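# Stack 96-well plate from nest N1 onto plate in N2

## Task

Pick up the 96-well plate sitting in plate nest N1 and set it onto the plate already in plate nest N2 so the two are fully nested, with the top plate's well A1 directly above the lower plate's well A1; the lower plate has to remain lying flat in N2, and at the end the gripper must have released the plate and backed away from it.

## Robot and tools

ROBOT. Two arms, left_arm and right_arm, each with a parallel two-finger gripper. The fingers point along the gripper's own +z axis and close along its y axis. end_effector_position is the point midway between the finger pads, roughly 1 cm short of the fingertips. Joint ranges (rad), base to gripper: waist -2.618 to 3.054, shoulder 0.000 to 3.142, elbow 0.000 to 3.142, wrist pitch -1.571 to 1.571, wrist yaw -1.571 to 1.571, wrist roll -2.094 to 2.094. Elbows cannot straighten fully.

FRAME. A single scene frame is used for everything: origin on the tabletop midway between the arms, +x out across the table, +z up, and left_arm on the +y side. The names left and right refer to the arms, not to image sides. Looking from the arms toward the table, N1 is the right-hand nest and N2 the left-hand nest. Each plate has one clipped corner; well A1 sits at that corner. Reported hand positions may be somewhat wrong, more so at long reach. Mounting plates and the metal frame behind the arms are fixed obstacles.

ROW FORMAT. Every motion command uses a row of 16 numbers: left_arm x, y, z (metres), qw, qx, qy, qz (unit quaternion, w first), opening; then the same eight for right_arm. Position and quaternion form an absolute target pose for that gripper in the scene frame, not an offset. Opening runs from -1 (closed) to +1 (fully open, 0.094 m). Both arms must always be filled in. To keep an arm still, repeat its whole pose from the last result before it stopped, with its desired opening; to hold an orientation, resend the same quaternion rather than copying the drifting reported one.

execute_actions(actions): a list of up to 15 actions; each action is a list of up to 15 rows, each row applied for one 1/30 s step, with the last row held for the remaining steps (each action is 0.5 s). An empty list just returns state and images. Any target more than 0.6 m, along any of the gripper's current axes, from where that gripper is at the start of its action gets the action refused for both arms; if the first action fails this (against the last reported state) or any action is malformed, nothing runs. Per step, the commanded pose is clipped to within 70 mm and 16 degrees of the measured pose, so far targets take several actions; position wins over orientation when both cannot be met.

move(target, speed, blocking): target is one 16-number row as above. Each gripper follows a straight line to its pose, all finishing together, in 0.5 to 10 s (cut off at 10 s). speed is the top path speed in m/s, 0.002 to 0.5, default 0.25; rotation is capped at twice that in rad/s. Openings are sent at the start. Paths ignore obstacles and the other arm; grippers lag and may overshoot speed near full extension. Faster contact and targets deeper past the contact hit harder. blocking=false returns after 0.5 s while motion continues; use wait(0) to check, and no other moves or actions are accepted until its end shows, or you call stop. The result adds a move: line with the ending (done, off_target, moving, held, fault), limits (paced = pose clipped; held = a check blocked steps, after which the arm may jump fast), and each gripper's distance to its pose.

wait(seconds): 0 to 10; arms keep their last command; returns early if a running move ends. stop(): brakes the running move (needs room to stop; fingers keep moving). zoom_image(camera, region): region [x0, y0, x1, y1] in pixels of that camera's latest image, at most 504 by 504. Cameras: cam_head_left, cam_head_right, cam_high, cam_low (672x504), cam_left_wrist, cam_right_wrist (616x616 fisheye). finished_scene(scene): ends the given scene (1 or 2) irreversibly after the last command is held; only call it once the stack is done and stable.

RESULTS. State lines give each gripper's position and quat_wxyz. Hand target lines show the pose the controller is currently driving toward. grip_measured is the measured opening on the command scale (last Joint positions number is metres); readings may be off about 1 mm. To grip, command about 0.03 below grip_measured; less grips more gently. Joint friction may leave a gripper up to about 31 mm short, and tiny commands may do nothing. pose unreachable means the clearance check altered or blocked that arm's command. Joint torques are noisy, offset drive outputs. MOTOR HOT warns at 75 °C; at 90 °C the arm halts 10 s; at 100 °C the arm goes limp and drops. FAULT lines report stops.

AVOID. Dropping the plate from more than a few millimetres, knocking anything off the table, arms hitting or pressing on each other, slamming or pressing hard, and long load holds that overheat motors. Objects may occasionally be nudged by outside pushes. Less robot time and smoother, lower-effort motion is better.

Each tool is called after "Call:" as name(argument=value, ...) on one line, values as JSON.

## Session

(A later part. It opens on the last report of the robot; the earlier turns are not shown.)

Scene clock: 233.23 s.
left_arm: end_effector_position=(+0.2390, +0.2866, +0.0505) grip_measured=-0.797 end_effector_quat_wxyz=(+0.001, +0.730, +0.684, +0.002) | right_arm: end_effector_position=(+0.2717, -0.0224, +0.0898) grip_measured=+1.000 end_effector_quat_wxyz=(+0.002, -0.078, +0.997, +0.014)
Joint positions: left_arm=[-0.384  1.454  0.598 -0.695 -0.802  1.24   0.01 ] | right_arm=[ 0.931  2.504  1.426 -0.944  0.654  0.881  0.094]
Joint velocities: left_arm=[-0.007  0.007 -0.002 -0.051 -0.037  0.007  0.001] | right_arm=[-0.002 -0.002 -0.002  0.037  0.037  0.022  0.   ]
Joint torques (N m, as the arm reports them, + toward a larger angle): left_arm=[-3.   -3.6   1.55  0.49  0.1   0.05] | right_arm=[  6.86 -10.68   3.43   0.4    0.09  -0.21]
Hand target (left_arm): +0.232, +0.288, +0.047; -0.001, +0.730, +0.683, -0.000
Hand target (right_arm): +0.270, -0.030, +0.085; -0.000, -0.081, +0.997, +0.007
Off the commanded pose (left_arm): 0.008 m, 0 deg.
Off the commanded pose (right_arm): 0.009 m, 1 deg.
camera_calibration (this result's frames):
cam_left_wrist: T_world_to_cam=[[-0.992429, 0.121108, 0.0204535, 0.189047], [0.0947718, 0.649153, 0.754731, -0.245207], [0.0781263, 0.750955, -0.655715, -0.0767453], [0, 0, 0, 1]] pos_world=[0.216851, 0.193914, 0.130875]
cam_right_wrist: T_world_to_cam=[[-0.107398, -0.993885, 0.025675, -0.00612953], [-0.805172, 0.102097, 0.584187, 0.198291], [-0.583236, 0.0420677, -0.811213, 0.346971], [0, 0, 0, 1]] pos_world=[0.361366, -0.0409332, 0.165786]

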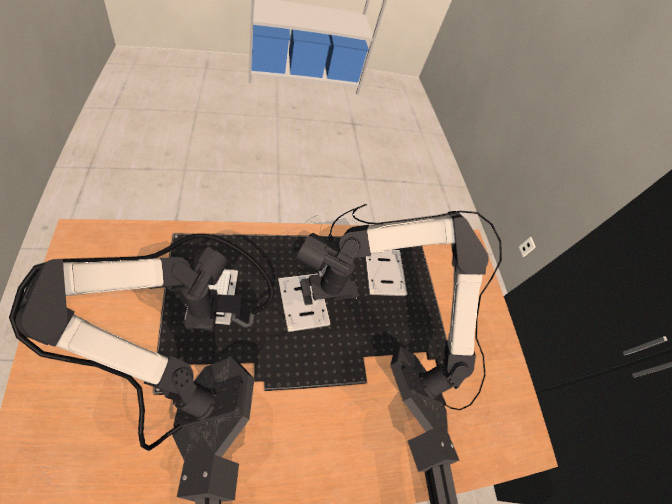

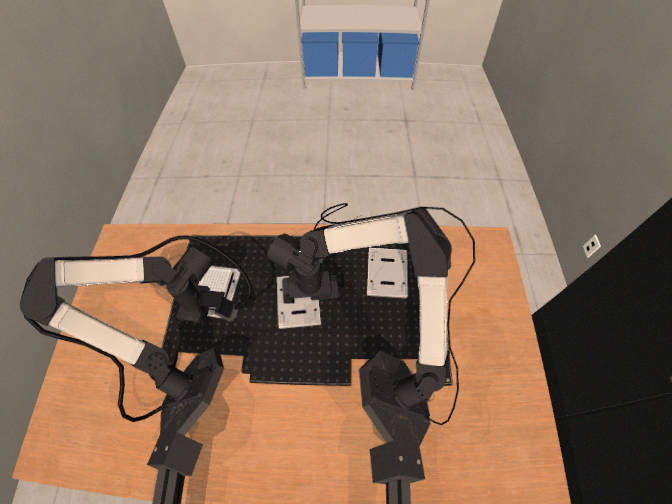

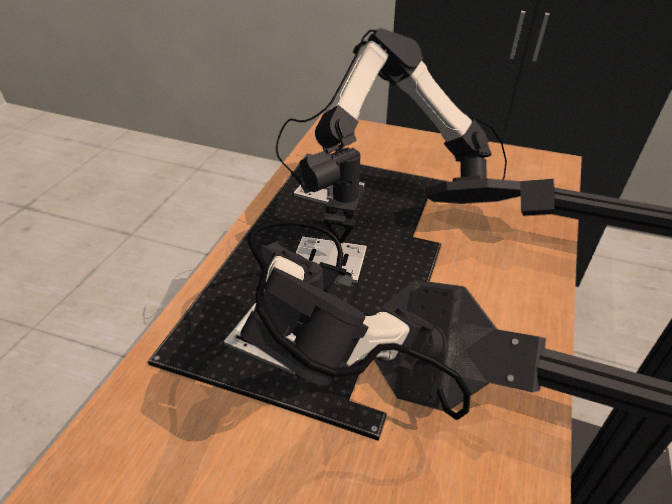

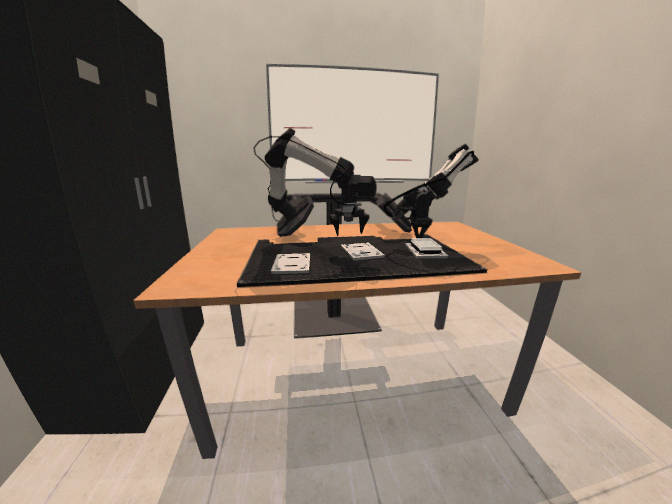

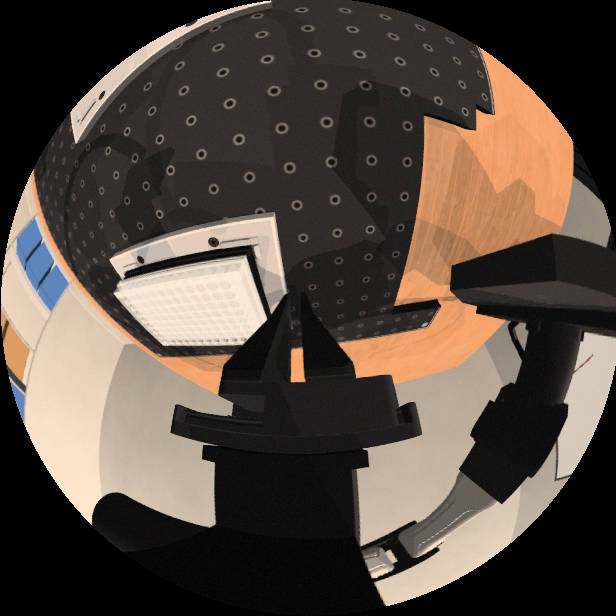

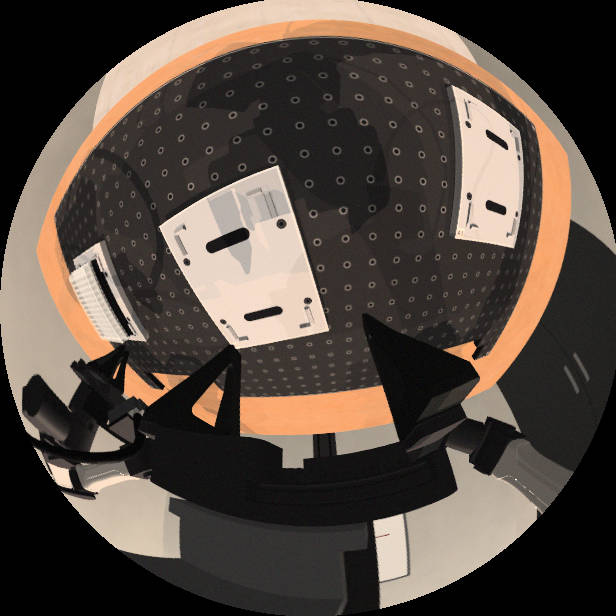

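Call:
move(target=[0.24,0.288,0.11,0,0.4,0.916,0,-0.8,0.27,-0.03,0.085,0,-0.081,0.997,0.007,1])

Call:
move(target=[0.345,0.284,0.09,0.003,0.038,0.999,0,1,0.27,0.06,0.075,0,-0.081,0.997,0.007,1])

Call:
execute_actions(actions=[[[0.336,0.277,0.068,0.004,0.038,0.999,0,1,0.27,0.06,0.075,0,-0.081,0.997,0.007,1]],[[0.3305,0.2755,0.051,0.004,0.038,0.999,0,1,0.27,0.06,0.075,0,-0.081,0.997,0.007,1]]])

Call:
zoom_image(camera="cam_left_wrist", region=[190,170,400,360])

Scene clock: 244.70 s.
left_arm: end_effector_position=(+0.2352, +0.2877, +0.1037) grip_measured=-0.797 end_effector_quat_wxyz=(-0.003, +0.408, +0.913, +0.003) | right_arm: end_effector_position=(+0.2717, -0.0224, +0.0898) grip_measured=+1.000 end_effector_quat_wxyz=(+0.002, -0.078, +0.997, +0.014)
Joint positions: left_arm=[-0.582  1.44   0.746 -1.075 -0.788  0.151  0.01 ] | right_arm=[ 0.931  2.504  1.426 -0.944  0.654  0.881  0.094]
Joint velocities: left_arm=[-0.002  0.002  0.002  0.066  0.066 -0.066 -0.   ] | right_arm=[ 0.012  0.022  0.002  0.11   0.037 -0.051  0.   ]
Joint torques (N m, as the arm reports them, + toward a larger angle): left_arm=[-4.59 -2.43  6.39  0.14  0.09 -0.15] | right_arm=[  6.86 -10.69   3.43   0.4    0.09  -0.21]
Hand target (left_arm): +0.239, +0.287, +0.110; +0.002, +0.400, +0.916, -0.003
Hand target (right_arm): +0.270, -0.030, +0.085; -0.000, -0.081, +0.997, +0.007
Off the commanded pose (left_arm): 0.008 m, 1 deg.
Off the commanded pose (right_arm): 0.009 m, 1 deg.
move: done
camera_calibration (this result's frames):
cam_left_wrist: T_world_to_cam=[[-0.780987, -0.62418, 0.0214101, 0.348718], [-0.393197, 0.518033, 0.75963, -0.133707], [-0.485237, 0.584843, -0.650002, 0.137317], [0, 0, 0, 1]] pos_world=[0.286402, 0.206618, 0.183359]
cam_right_wrist: T_world_to_cam=[[-0.107398, -0.993885, 0.025675, -0.00612953], [-0.805172, 0.102097, 0.584187, 0.198291], [-0.583236, 0.0420677, -0.811213, 0.346971], [0, 0, 0, 1]] pos_world=[0.361366, -0.0409332, 0.165786]

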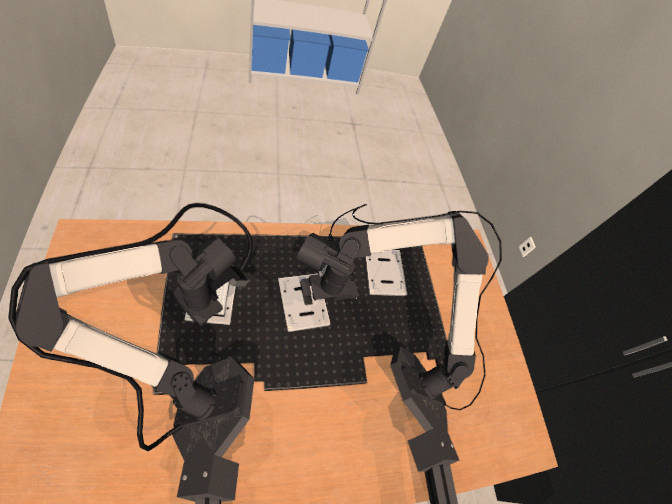

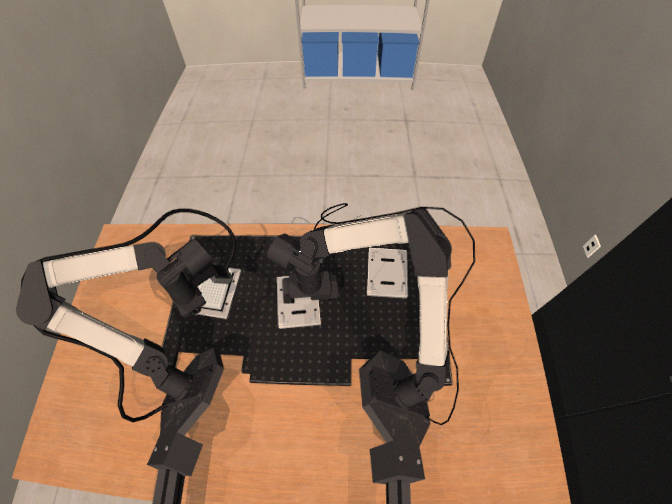

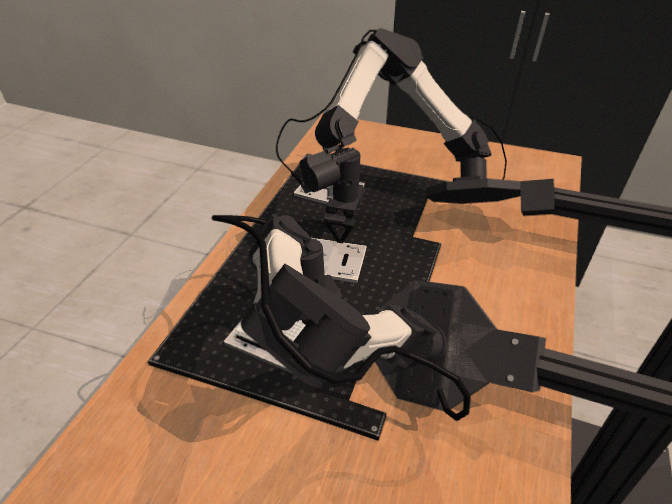

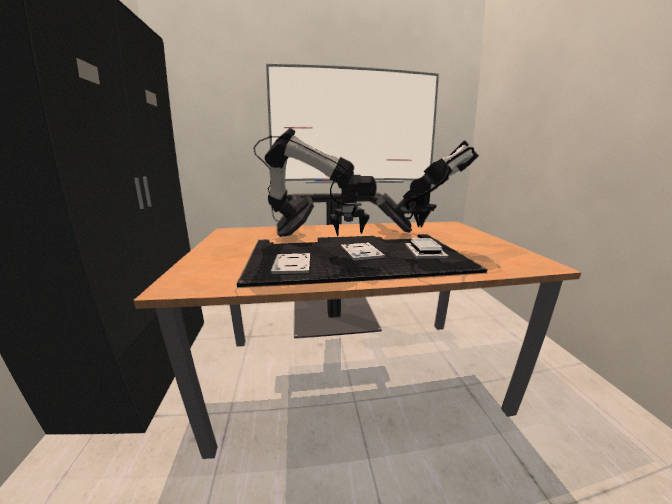

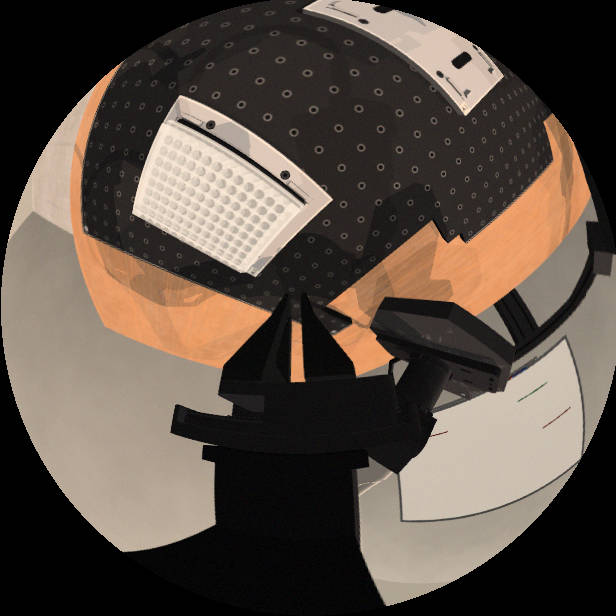

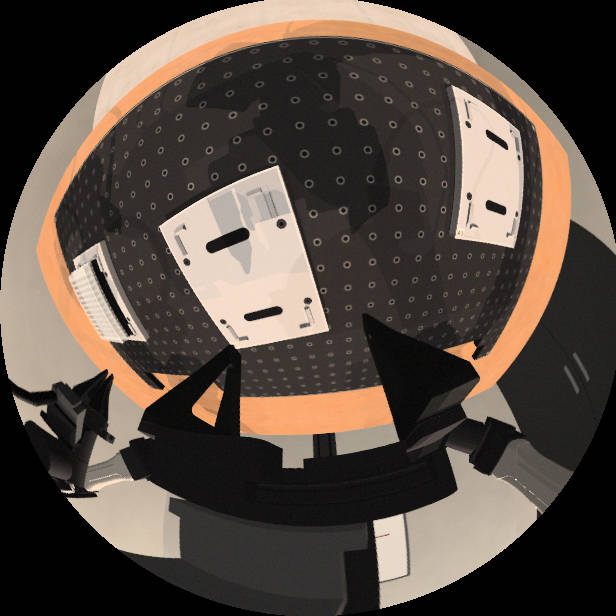

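Scene clock: 246.73 s.
left_arm: end_effector_position=(+0.3365, +0.2854, +0.0939) grip_measured=+1.000 end_effector_quat_wxyz=(-0.002, +0.052, +0.999, -0.001) | right_arm: end_effector_position=(+0.2724, +0.0550, +0.0742) grip_measured=+1.000 end_effector_quat_wxyz=(+0.005, -0.082, +0.997, +0.005)
Joint positions: left_arm=[-0.401  1.689  1.097 -0.987 -0.797 -0.324  0.094] | right_arm=[ 0.983  2.828  1.801 -1.044  0.644  0.941  0.094]
Joint velocities: left_arm=[-0.012 -0.007 -0.022  0.066  0.066 -0.11   0.   ] | right_arm=[ 0.002  0.012 -0.017 -0.022 -0.037 -0.007  0.   ]
Joint torques (N m, as the arm reports them, + toward a larger angle): left_arm=[-5.41 -2.95  6.19  0.52 -0.14 -0.14] | right_arm=[  9.29 -10.52   7.2    0.21  -0.07   0.02]
Hand target (left_arm): +0.345, +0.285, +0.092; +0.002, +0.038, +0.999, +0.003
Hand target (right_arm): +0.269, +0.059, +0.074; +0.000, -0.081, +0.997, +0.006
Off the commanded pose (left_arm): 0.009 m, 2 deg.
Off the commanded pose (right_arm): 0.006 m, 1 deg.
move: done
camera_calibration (this result's frames):
cam_left_wrist: T_world_to_cam=[[-0.159931, -0.986772, 0.0265081, 0.320571], [-0.641615, 0.124322, 0.756884, 0.110918], [-0.750168, 0.104041, -0.653011, 0.408147], [0, 0, 0, 1]] pos_world=[0.428615, 0.260077, 0.174075]
cam_right_wrist: T_world_to_cam=[[-0.100026, -0.994129, 0.0412499, 0.0681558], [-0.810243, 0.105446, 0.57653, 0.201878], [-0.577495, 0.0242457, -0.816034, 0.331245], [0, 0, 0, 1]] pos_world=[0.36168, 0.0384371, 0.151107]

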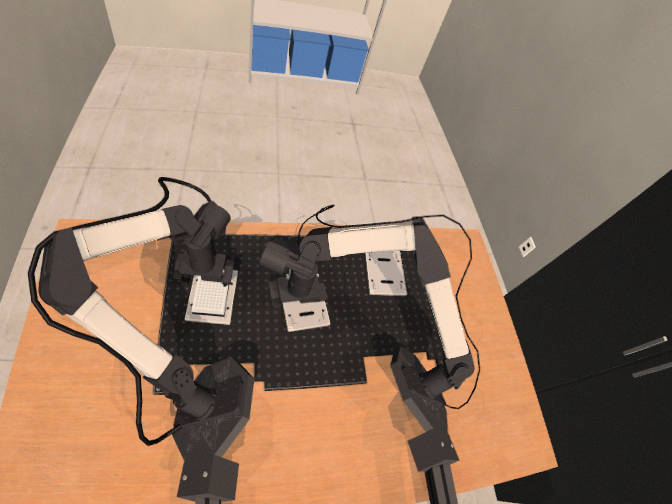

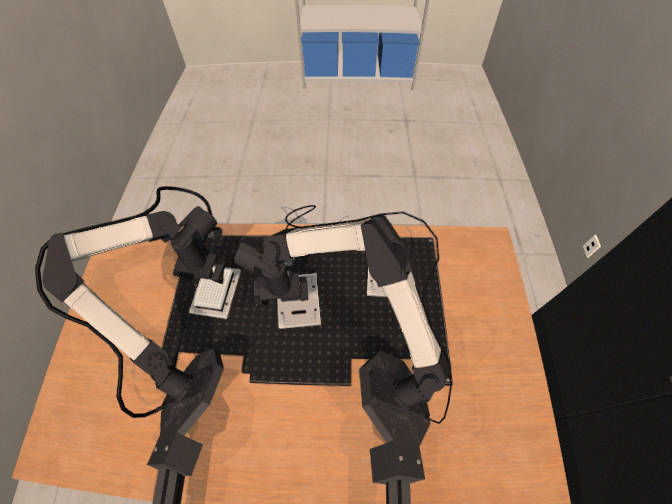

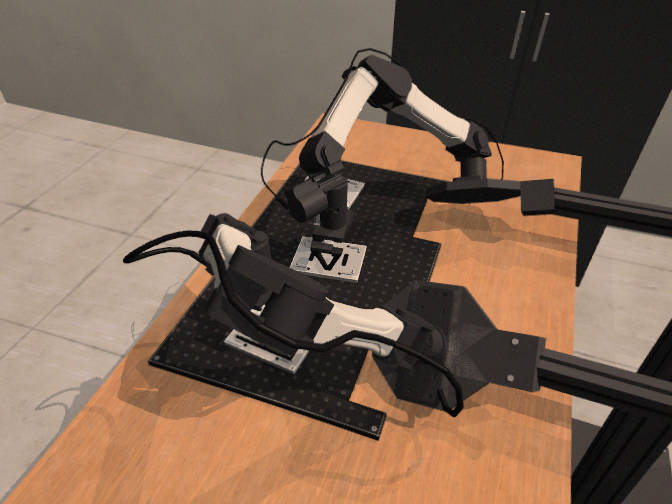

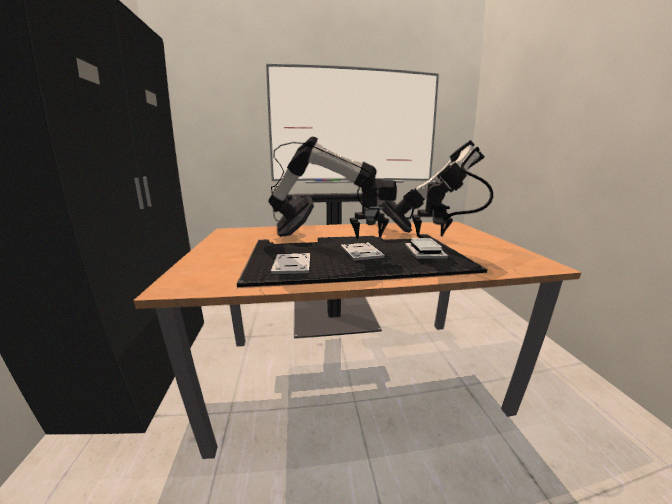

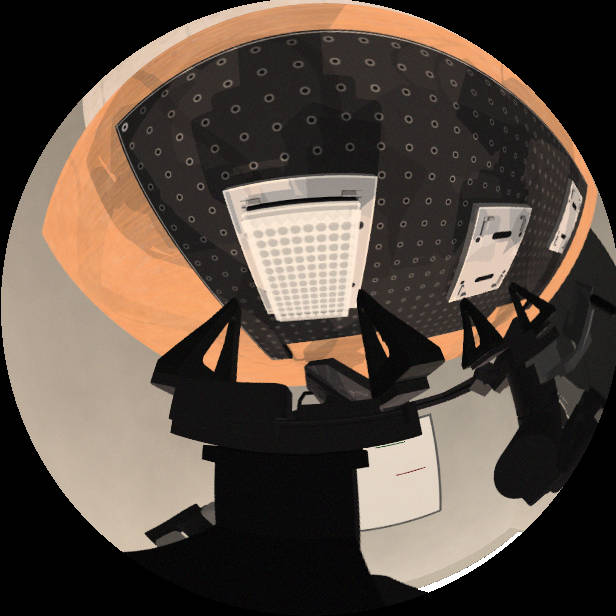

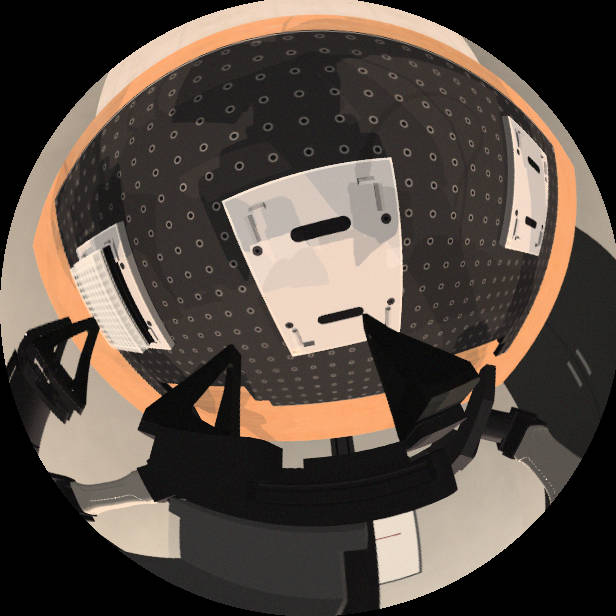

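Scene clock: 247.73 s.
left_arm: end_effector_position=(+0.3355, +0.2788, +0.0582) grip_measured=+1.000 end_effector_quat_wxyz=(+0.009, +0.029, +1.000, -0.003) | right_arm: end_effector_position=(+0.2718, +0.0541, +0.0741) grip_measured=+1.000 end_effector_quat_wxyz=(+0.004, -0.083, +0.997, +0.004)
Joint positions: left_arm=[-0.329  1.705  0.983 -0.751 -0.798 -0.243  0.094] | right_arm=[ 0.983  2.828  1.801 -1.049  0.643  0.941  0.094]
Joint velocities: left_arm=[-0.012 -0.017 -0.017  0.037  0.007 -0.022  0.   ] | right_arm=[ 0.002 -0.012  0.002 -0.007 -0.007  0.051  0.   ]
Joint torques (N m, as the arm reports them, + toward a larger angle): left_arm=[-5.58 -3.56  2.69  0.63 -0.07  0.08] | right_arm=[  9.3  -10.43   7.65   0.2   -0.07  -0.01]
Hand target (left_arm): +0.331, +0.276, +0.051; +0.004, +0.038, +0.999, +0.001
Hand target (right_arm): +0.270, +0.060, +0.075; +0.000, -0.081, +0.997, +0.007
Off the commanded pose (left_arm): 0.009 m, 1 deg.
Off the commanded pose (right_arm): 0.006 m, 1 deg.
camera_calibration (this result's frames):
cam_left_wrist: T_world_to_cam=[[-0.115503, -0.992902, 0.0283531, 0.301501], [-0.663059, 0.0983233, 0.742082, 0.153493], [-0.739603, 0.0669127, -0.669709, 0.392522], [0, 0, 0, 1]] pos_world=[0.426909, 0.258004, 0.140423]
cam_right_wrist: T_world_to_cam=[[-0.0969649, -0.994284, 0.0446967, 0.0661448], [-0.809151, 0.104901, 0.578162, 0.201114], [-0.579545, 0.019895, -0.814697, 0.33161], [0, 0, 0, 1]] pos_world=[0.361328, 0.0380724, 0.150929]

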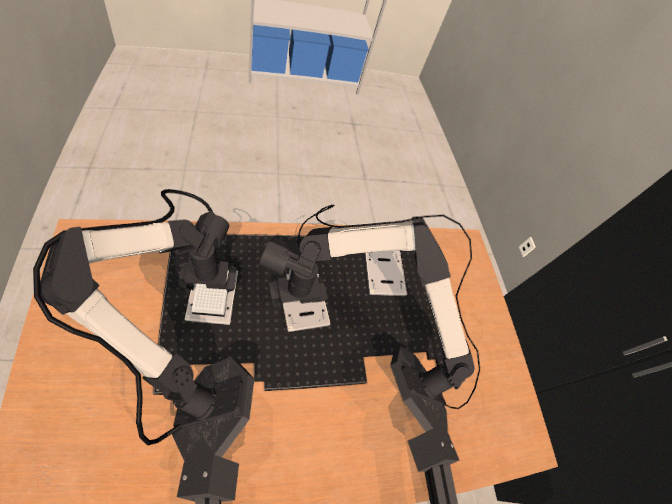

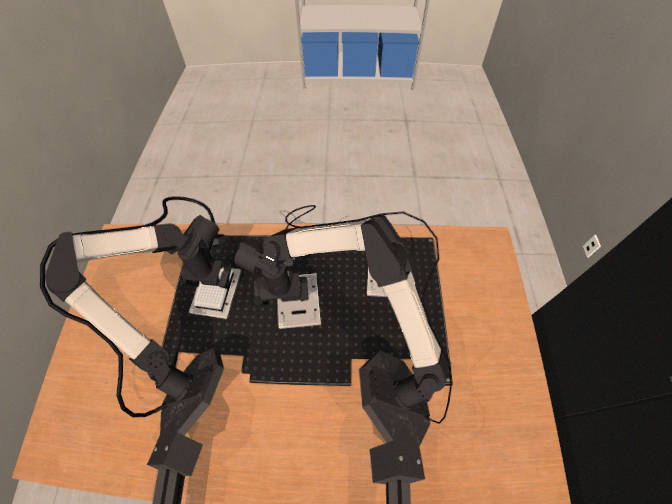

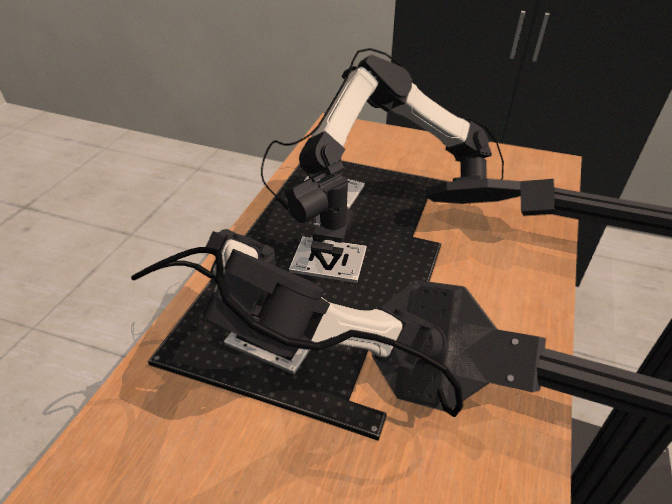

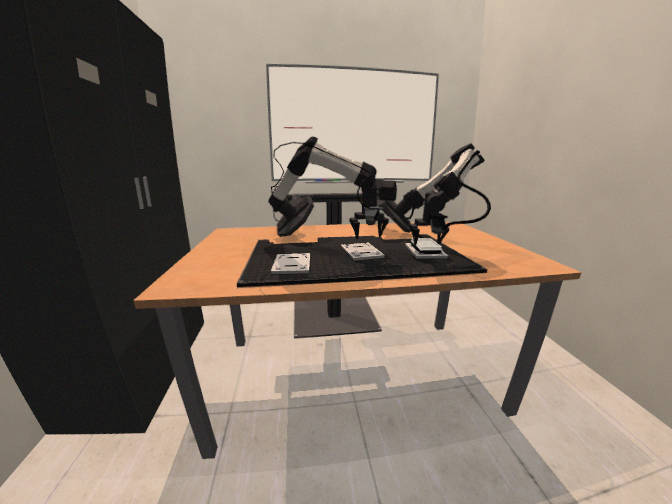

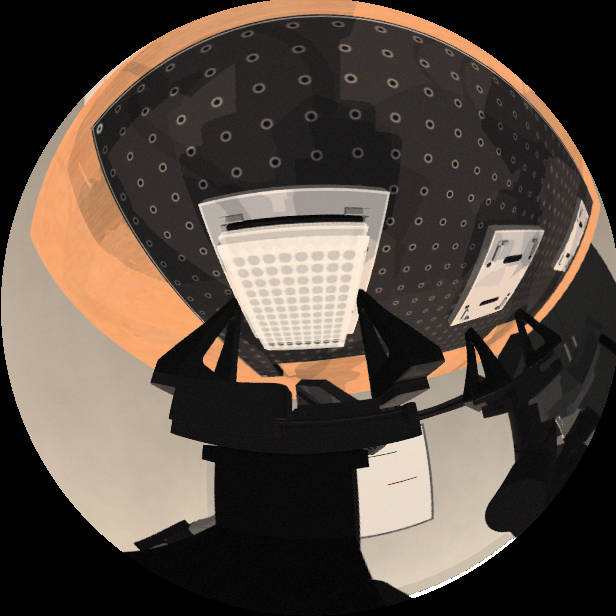

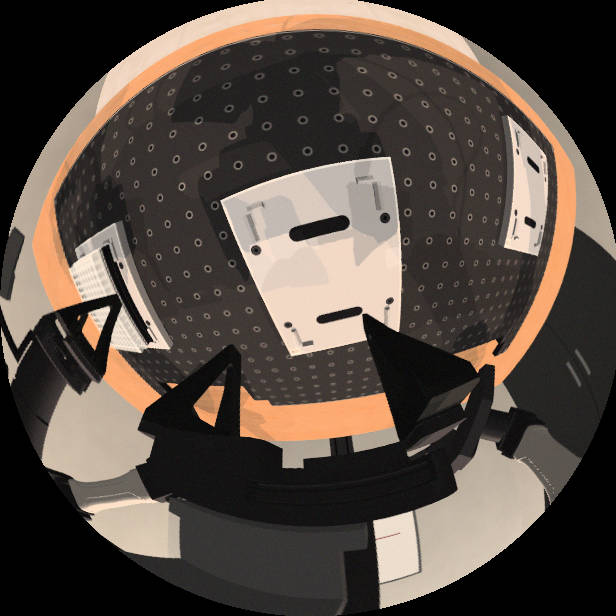

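Region (190, 170, 400, 360) of cam_left_wrist's 616x616 image, scaled by 2.400, with more detail than that image has; it fills the top 456 rows of this view, and the rest is white.

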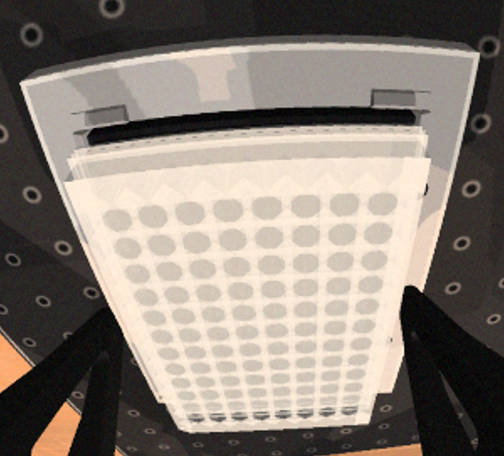

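Call:
execute_actions(actions=[[[0.3305,0.2715,0.047,0.004,0.047,0.999,0,1,0.27,0.06,0.075,0,-0.081,0.997,0.007,1]],[[0.3305,0.2715,0.047,0.004,0.047,0.999,0,0.9,0.27,0.06,0.075,0,-0.081,0.997,0.007,1]]])

Call:
zoom_image(camera="cam_left_wrist", region=[190,170,400,360])

Call:
zoom_image(camera="cam_right_wrist", region=[40,210,190,360])

Scene clock: 253.30 s.
left_arm: end_effector_position=(+0.3395, +0.2753, +0.0562) grip_measured=+0.903 end_effector_quat_wxyz=(+0.015, +0.035, +0.999, -0.004) | right_arm: end_effector_position=(+0.2718, +0.0541, +0.0741) grip_measured=+1.000 end_effector_quat_wxyz=(+0.004, -0.083, +0.997, +0.004)
Joint positions: left_arm=[-0.329  1.716  0.983 -0.722 -0.798 -0.221  0.089] | right_arm=[ 0.983  2.828  1.801 -1.049  0.643  0.941  0.094]
Joint velocities: left_arm=[-0.007 -0.007 -0.007  0.007 -0.066 -0.007 -0.001] | right_arm=[ 0.002  0.002  0.012 -0.11   0.022  0.037  0.   ]
Joint torques (N m, as the arm reports them, + toward a larger angle): left_arm=[-5.54 -3.31  2.07  0.69 -0.05  0.06] | right_arm=[  9.3  -10.42   7.66   0.2   -0.07  -0.01]
Hand target (left_arm): +0.330, +0.272, +0.047; +0.004, +0.047, +0.999, +0.000
Hand target (right_arm): +0.270, +0.060, +0.075; +0.000, -0.081, +0.997, +0.007
Off the commanded pose (left_arm): 0.013 m, 2 deg.
Off the commanded pose (right_arm): 0.006 m, 1 deg.
camera_calibration (this result's frames):
cam_left_wrist: T_world_to_cam=[[-0.125826, -0.99159, 0.0302899, 0.301602], [-0.670921, 0.107547, 0.733689, 0.15854], [-0.730776, 0.071995, -0.67881, 0.390464], [0, 0, 0, 1]] pos_world=[0.429659, 0.253904, 0.139596]
cam_right_wrist: T_world_to_cam=[[-0.0969649, -0.994284, 0.0446967, 0.0661448], [-0.809151, 0.104901, 0.578162, 0.201114], [-0.579545, 0.019895, -0.814697, 0.33161], [0, 0, 0, 1]] pos_world=[0.361328, 0.0380724, 0.150929]

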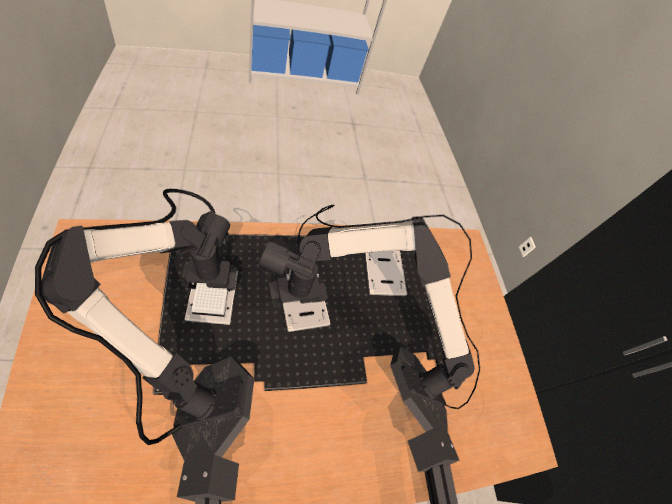

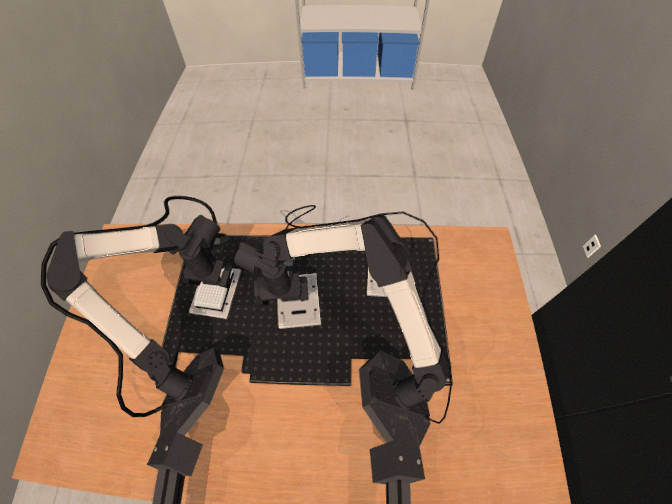

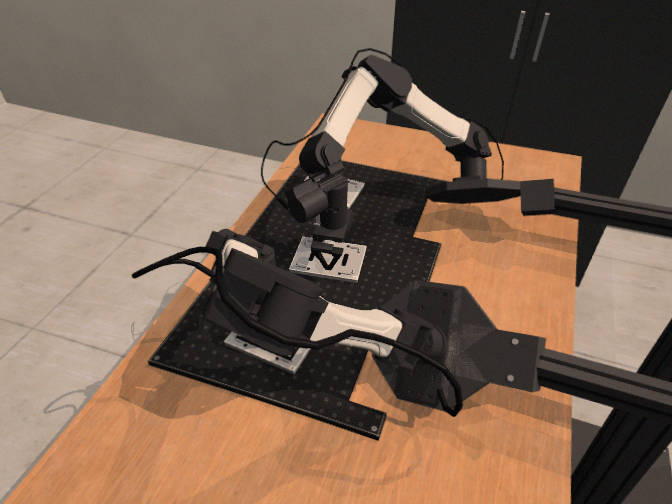

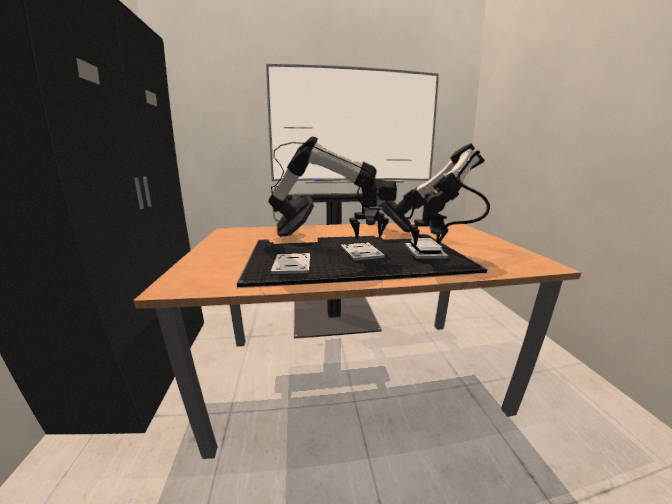

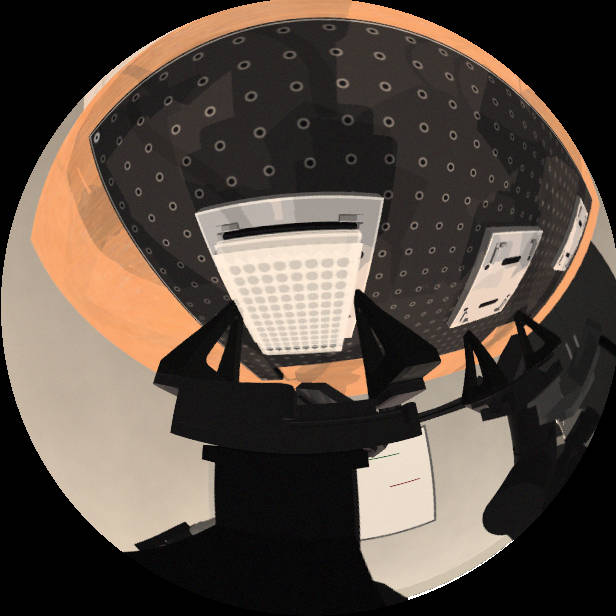

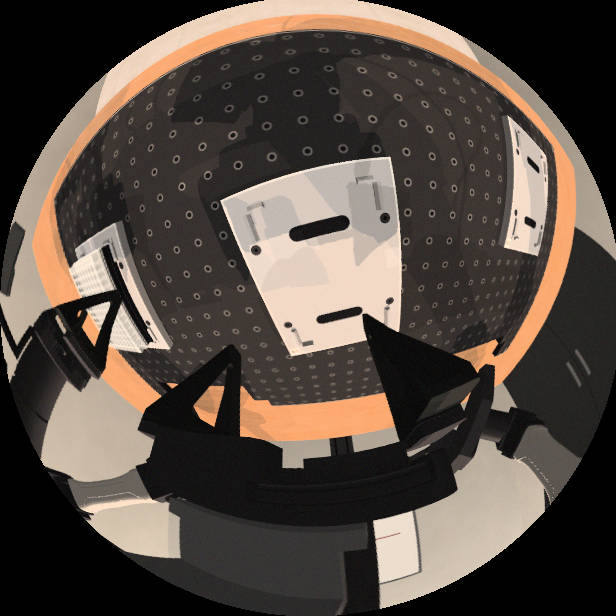

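Region (190, 170, 400, 360) of cam_left_wrist's 616x616 image, scaled by 2.400, with more detail than that image has; it fills the top 456 rows of this view, and the rest is white.

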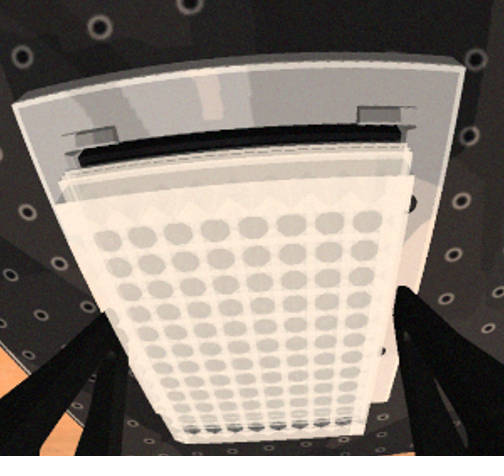

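Region (40, 210, 190, 360) of cam_right_wrist's 616x616 image, scaled by 3.360, with more detail than that image has.

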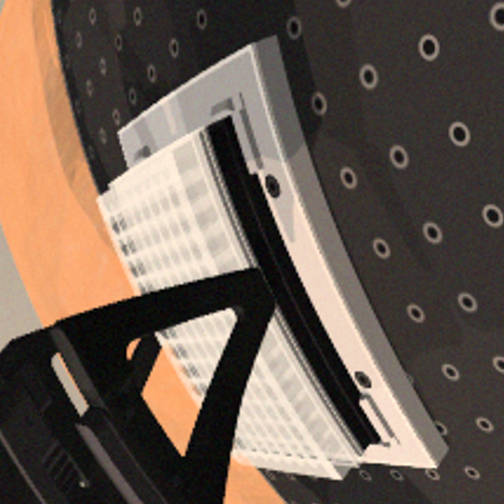

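Call:
execute_actions(actions=[[[0.3305,0.2715,0.047,0.004,0.047,0.999,0,0.82,0.27,0.06,0.075,0,-0.081,0.997,0.007,1]],[[0.3305,0.2715,0.047,0.004,0.047,0.999,0,0.785,0.27,0.06,0.075,0,-0.081,0.997,0.007,1]],[[0.3305,0.2715,0.047,0.004,0.047,0.999,0,0.9,0.27,0.06,0.075,0,-0.081,0.997,0.007,1]]])

Call:
zoom_image(camera="cam_left_wrist", region=[190,170,400,360])

Call:
zoom_image(camera="cam_right_wrist", region=[40,210,190,360])

Scene clock: 259.40 s.
left_arm: end_effector_position=(+0.3395, +0.2753, +0.0562) grip_measured=+0.897 end_effector_quat_wxyz=(+0.015, +0.035, +0.999, -0.004) | right_arm: end_effector_position=(+0.2718, +0.0541, +0.0741) grip_measured=+1.000 end_effector_quat_wxyz=(+0.004, -0.083, +0.997, +0.004)
Joint positions: left_arm=[-0.329  1.716  0.983 -0.722 -0.798 -0.22   0.089] | right_arm=[ 0.983  2.828  1.801 -1.049  0.643  0.941  0.094]
Joint velocities: left_arm=[-0.007  0.012  0.007  0.051 -0.11   0.022  0.001] | right_arm=[-0.002 -0.007 -0.007 -0.022 -0.022  0.022  0.   ]
Joint torques (N m, as the arm reports them, + toward a larger angle): left_arm=[-5.55 -3.36  2.11  0.67 -0.06  0.05] | right_arm=[  9.3  -10.41   7.66   0.2   -0.07  -0.01]
Hand target (left_arm): +0.330, +0.272, +0.047; +0.004, +0.047, +0.999, +0.000
Hand target (right_arm): +0.270, +0.060, +0.075; +0.000, -0.081, +0.997, +0.007
Off the commanded pose (left_arm): 0.013 m, 2 deg.
Off the commanded pose (right_arm): 0.006 m, 1 deg.
camera_calibration (this result's frames):
cam_left_wrist: T_world_to_cam=[[-0.126319, -0.991526, 0.0303182, 0.301738], [-0.671059, 0.107921, 0.733508, 0.158543], [-0.730564, 0.0723108, -0.679005, 0.390371], [0, 0, 0, 1]] pos_world=[0.429698, 0.253843, 0.139624]
cam_right_wrist: T_world_to_cam=[[-0.0969649, -0.994284, 0.0446967, 0.0661448], [-0.809151, 0.104901, 0.578162, 0.201114], [-0.579545, 0.019895, -0.814697, 0.33161], [0, 0, 0, 1]] pos_world=[0.361328, 0.0380724, 0.150929]

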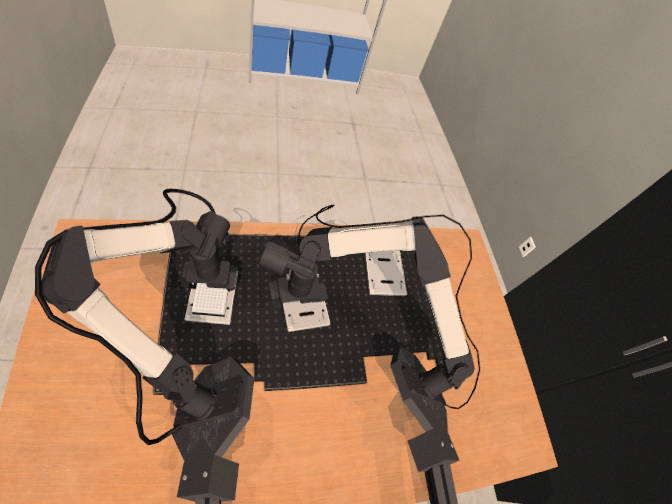

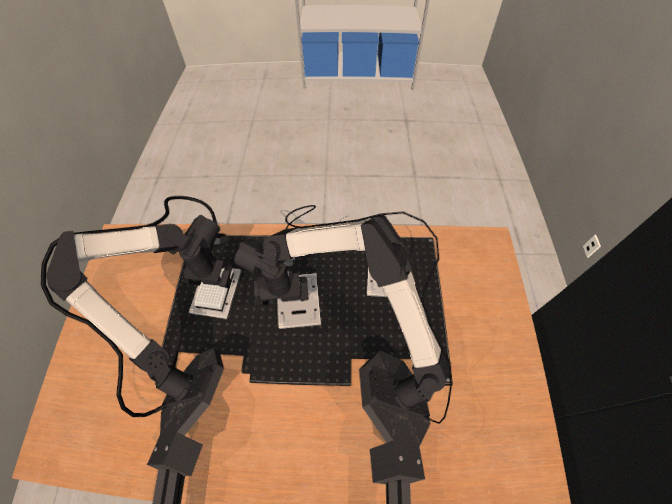

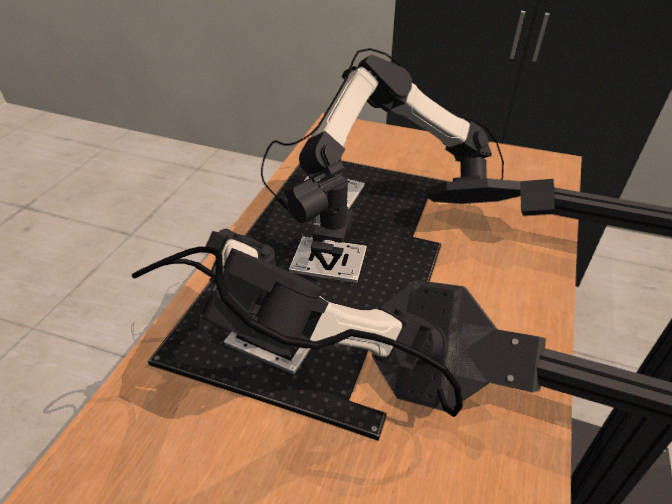

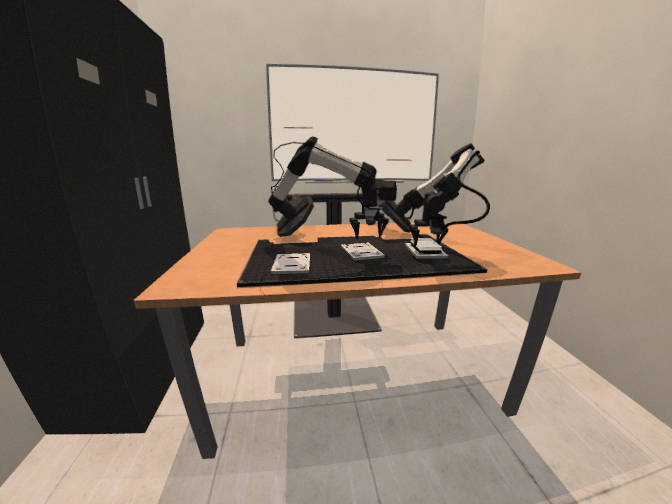

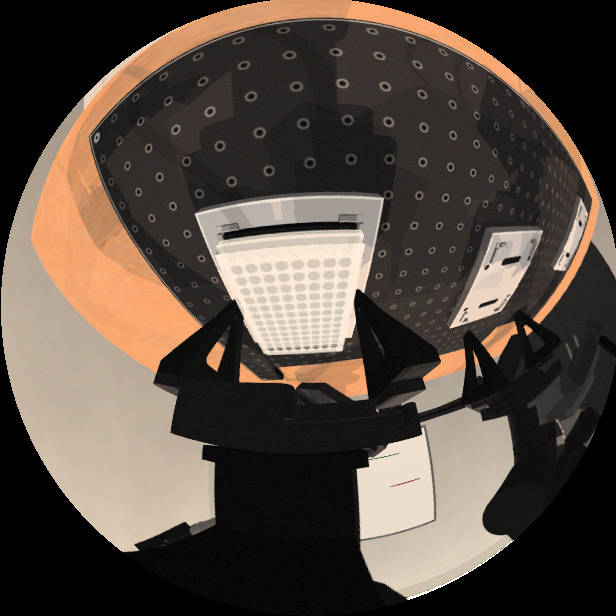

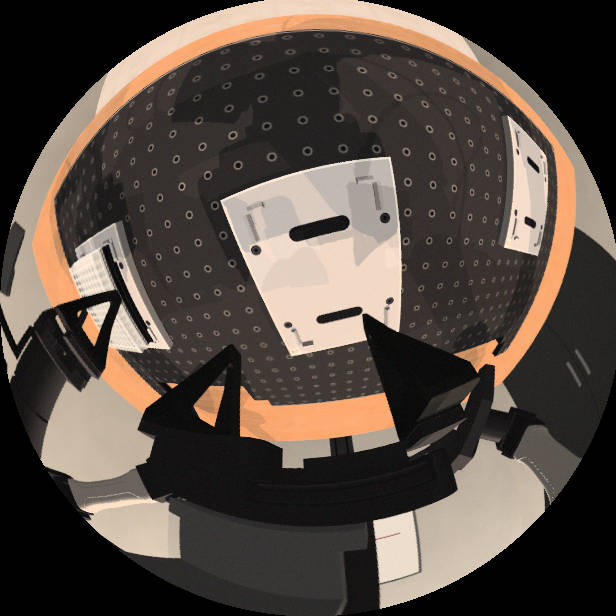

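Region (190, 170, 400, 360) of cam_left_wrist's 616x616 image, scaled by 2.400, with more detail than that image has; it fills the top 456 rows of this view, and the rest is white.

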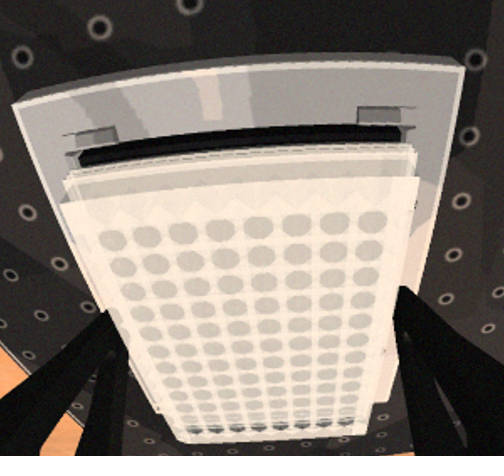

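Region (40, 210, 190, 360) of cam_right_wrist's 616x616 image, scaled by 3.360, with more detail than that image has.

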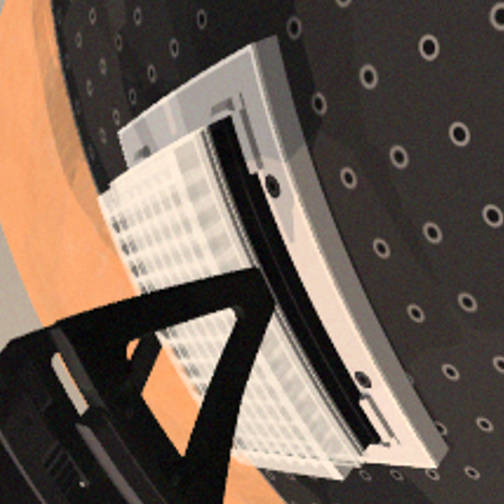

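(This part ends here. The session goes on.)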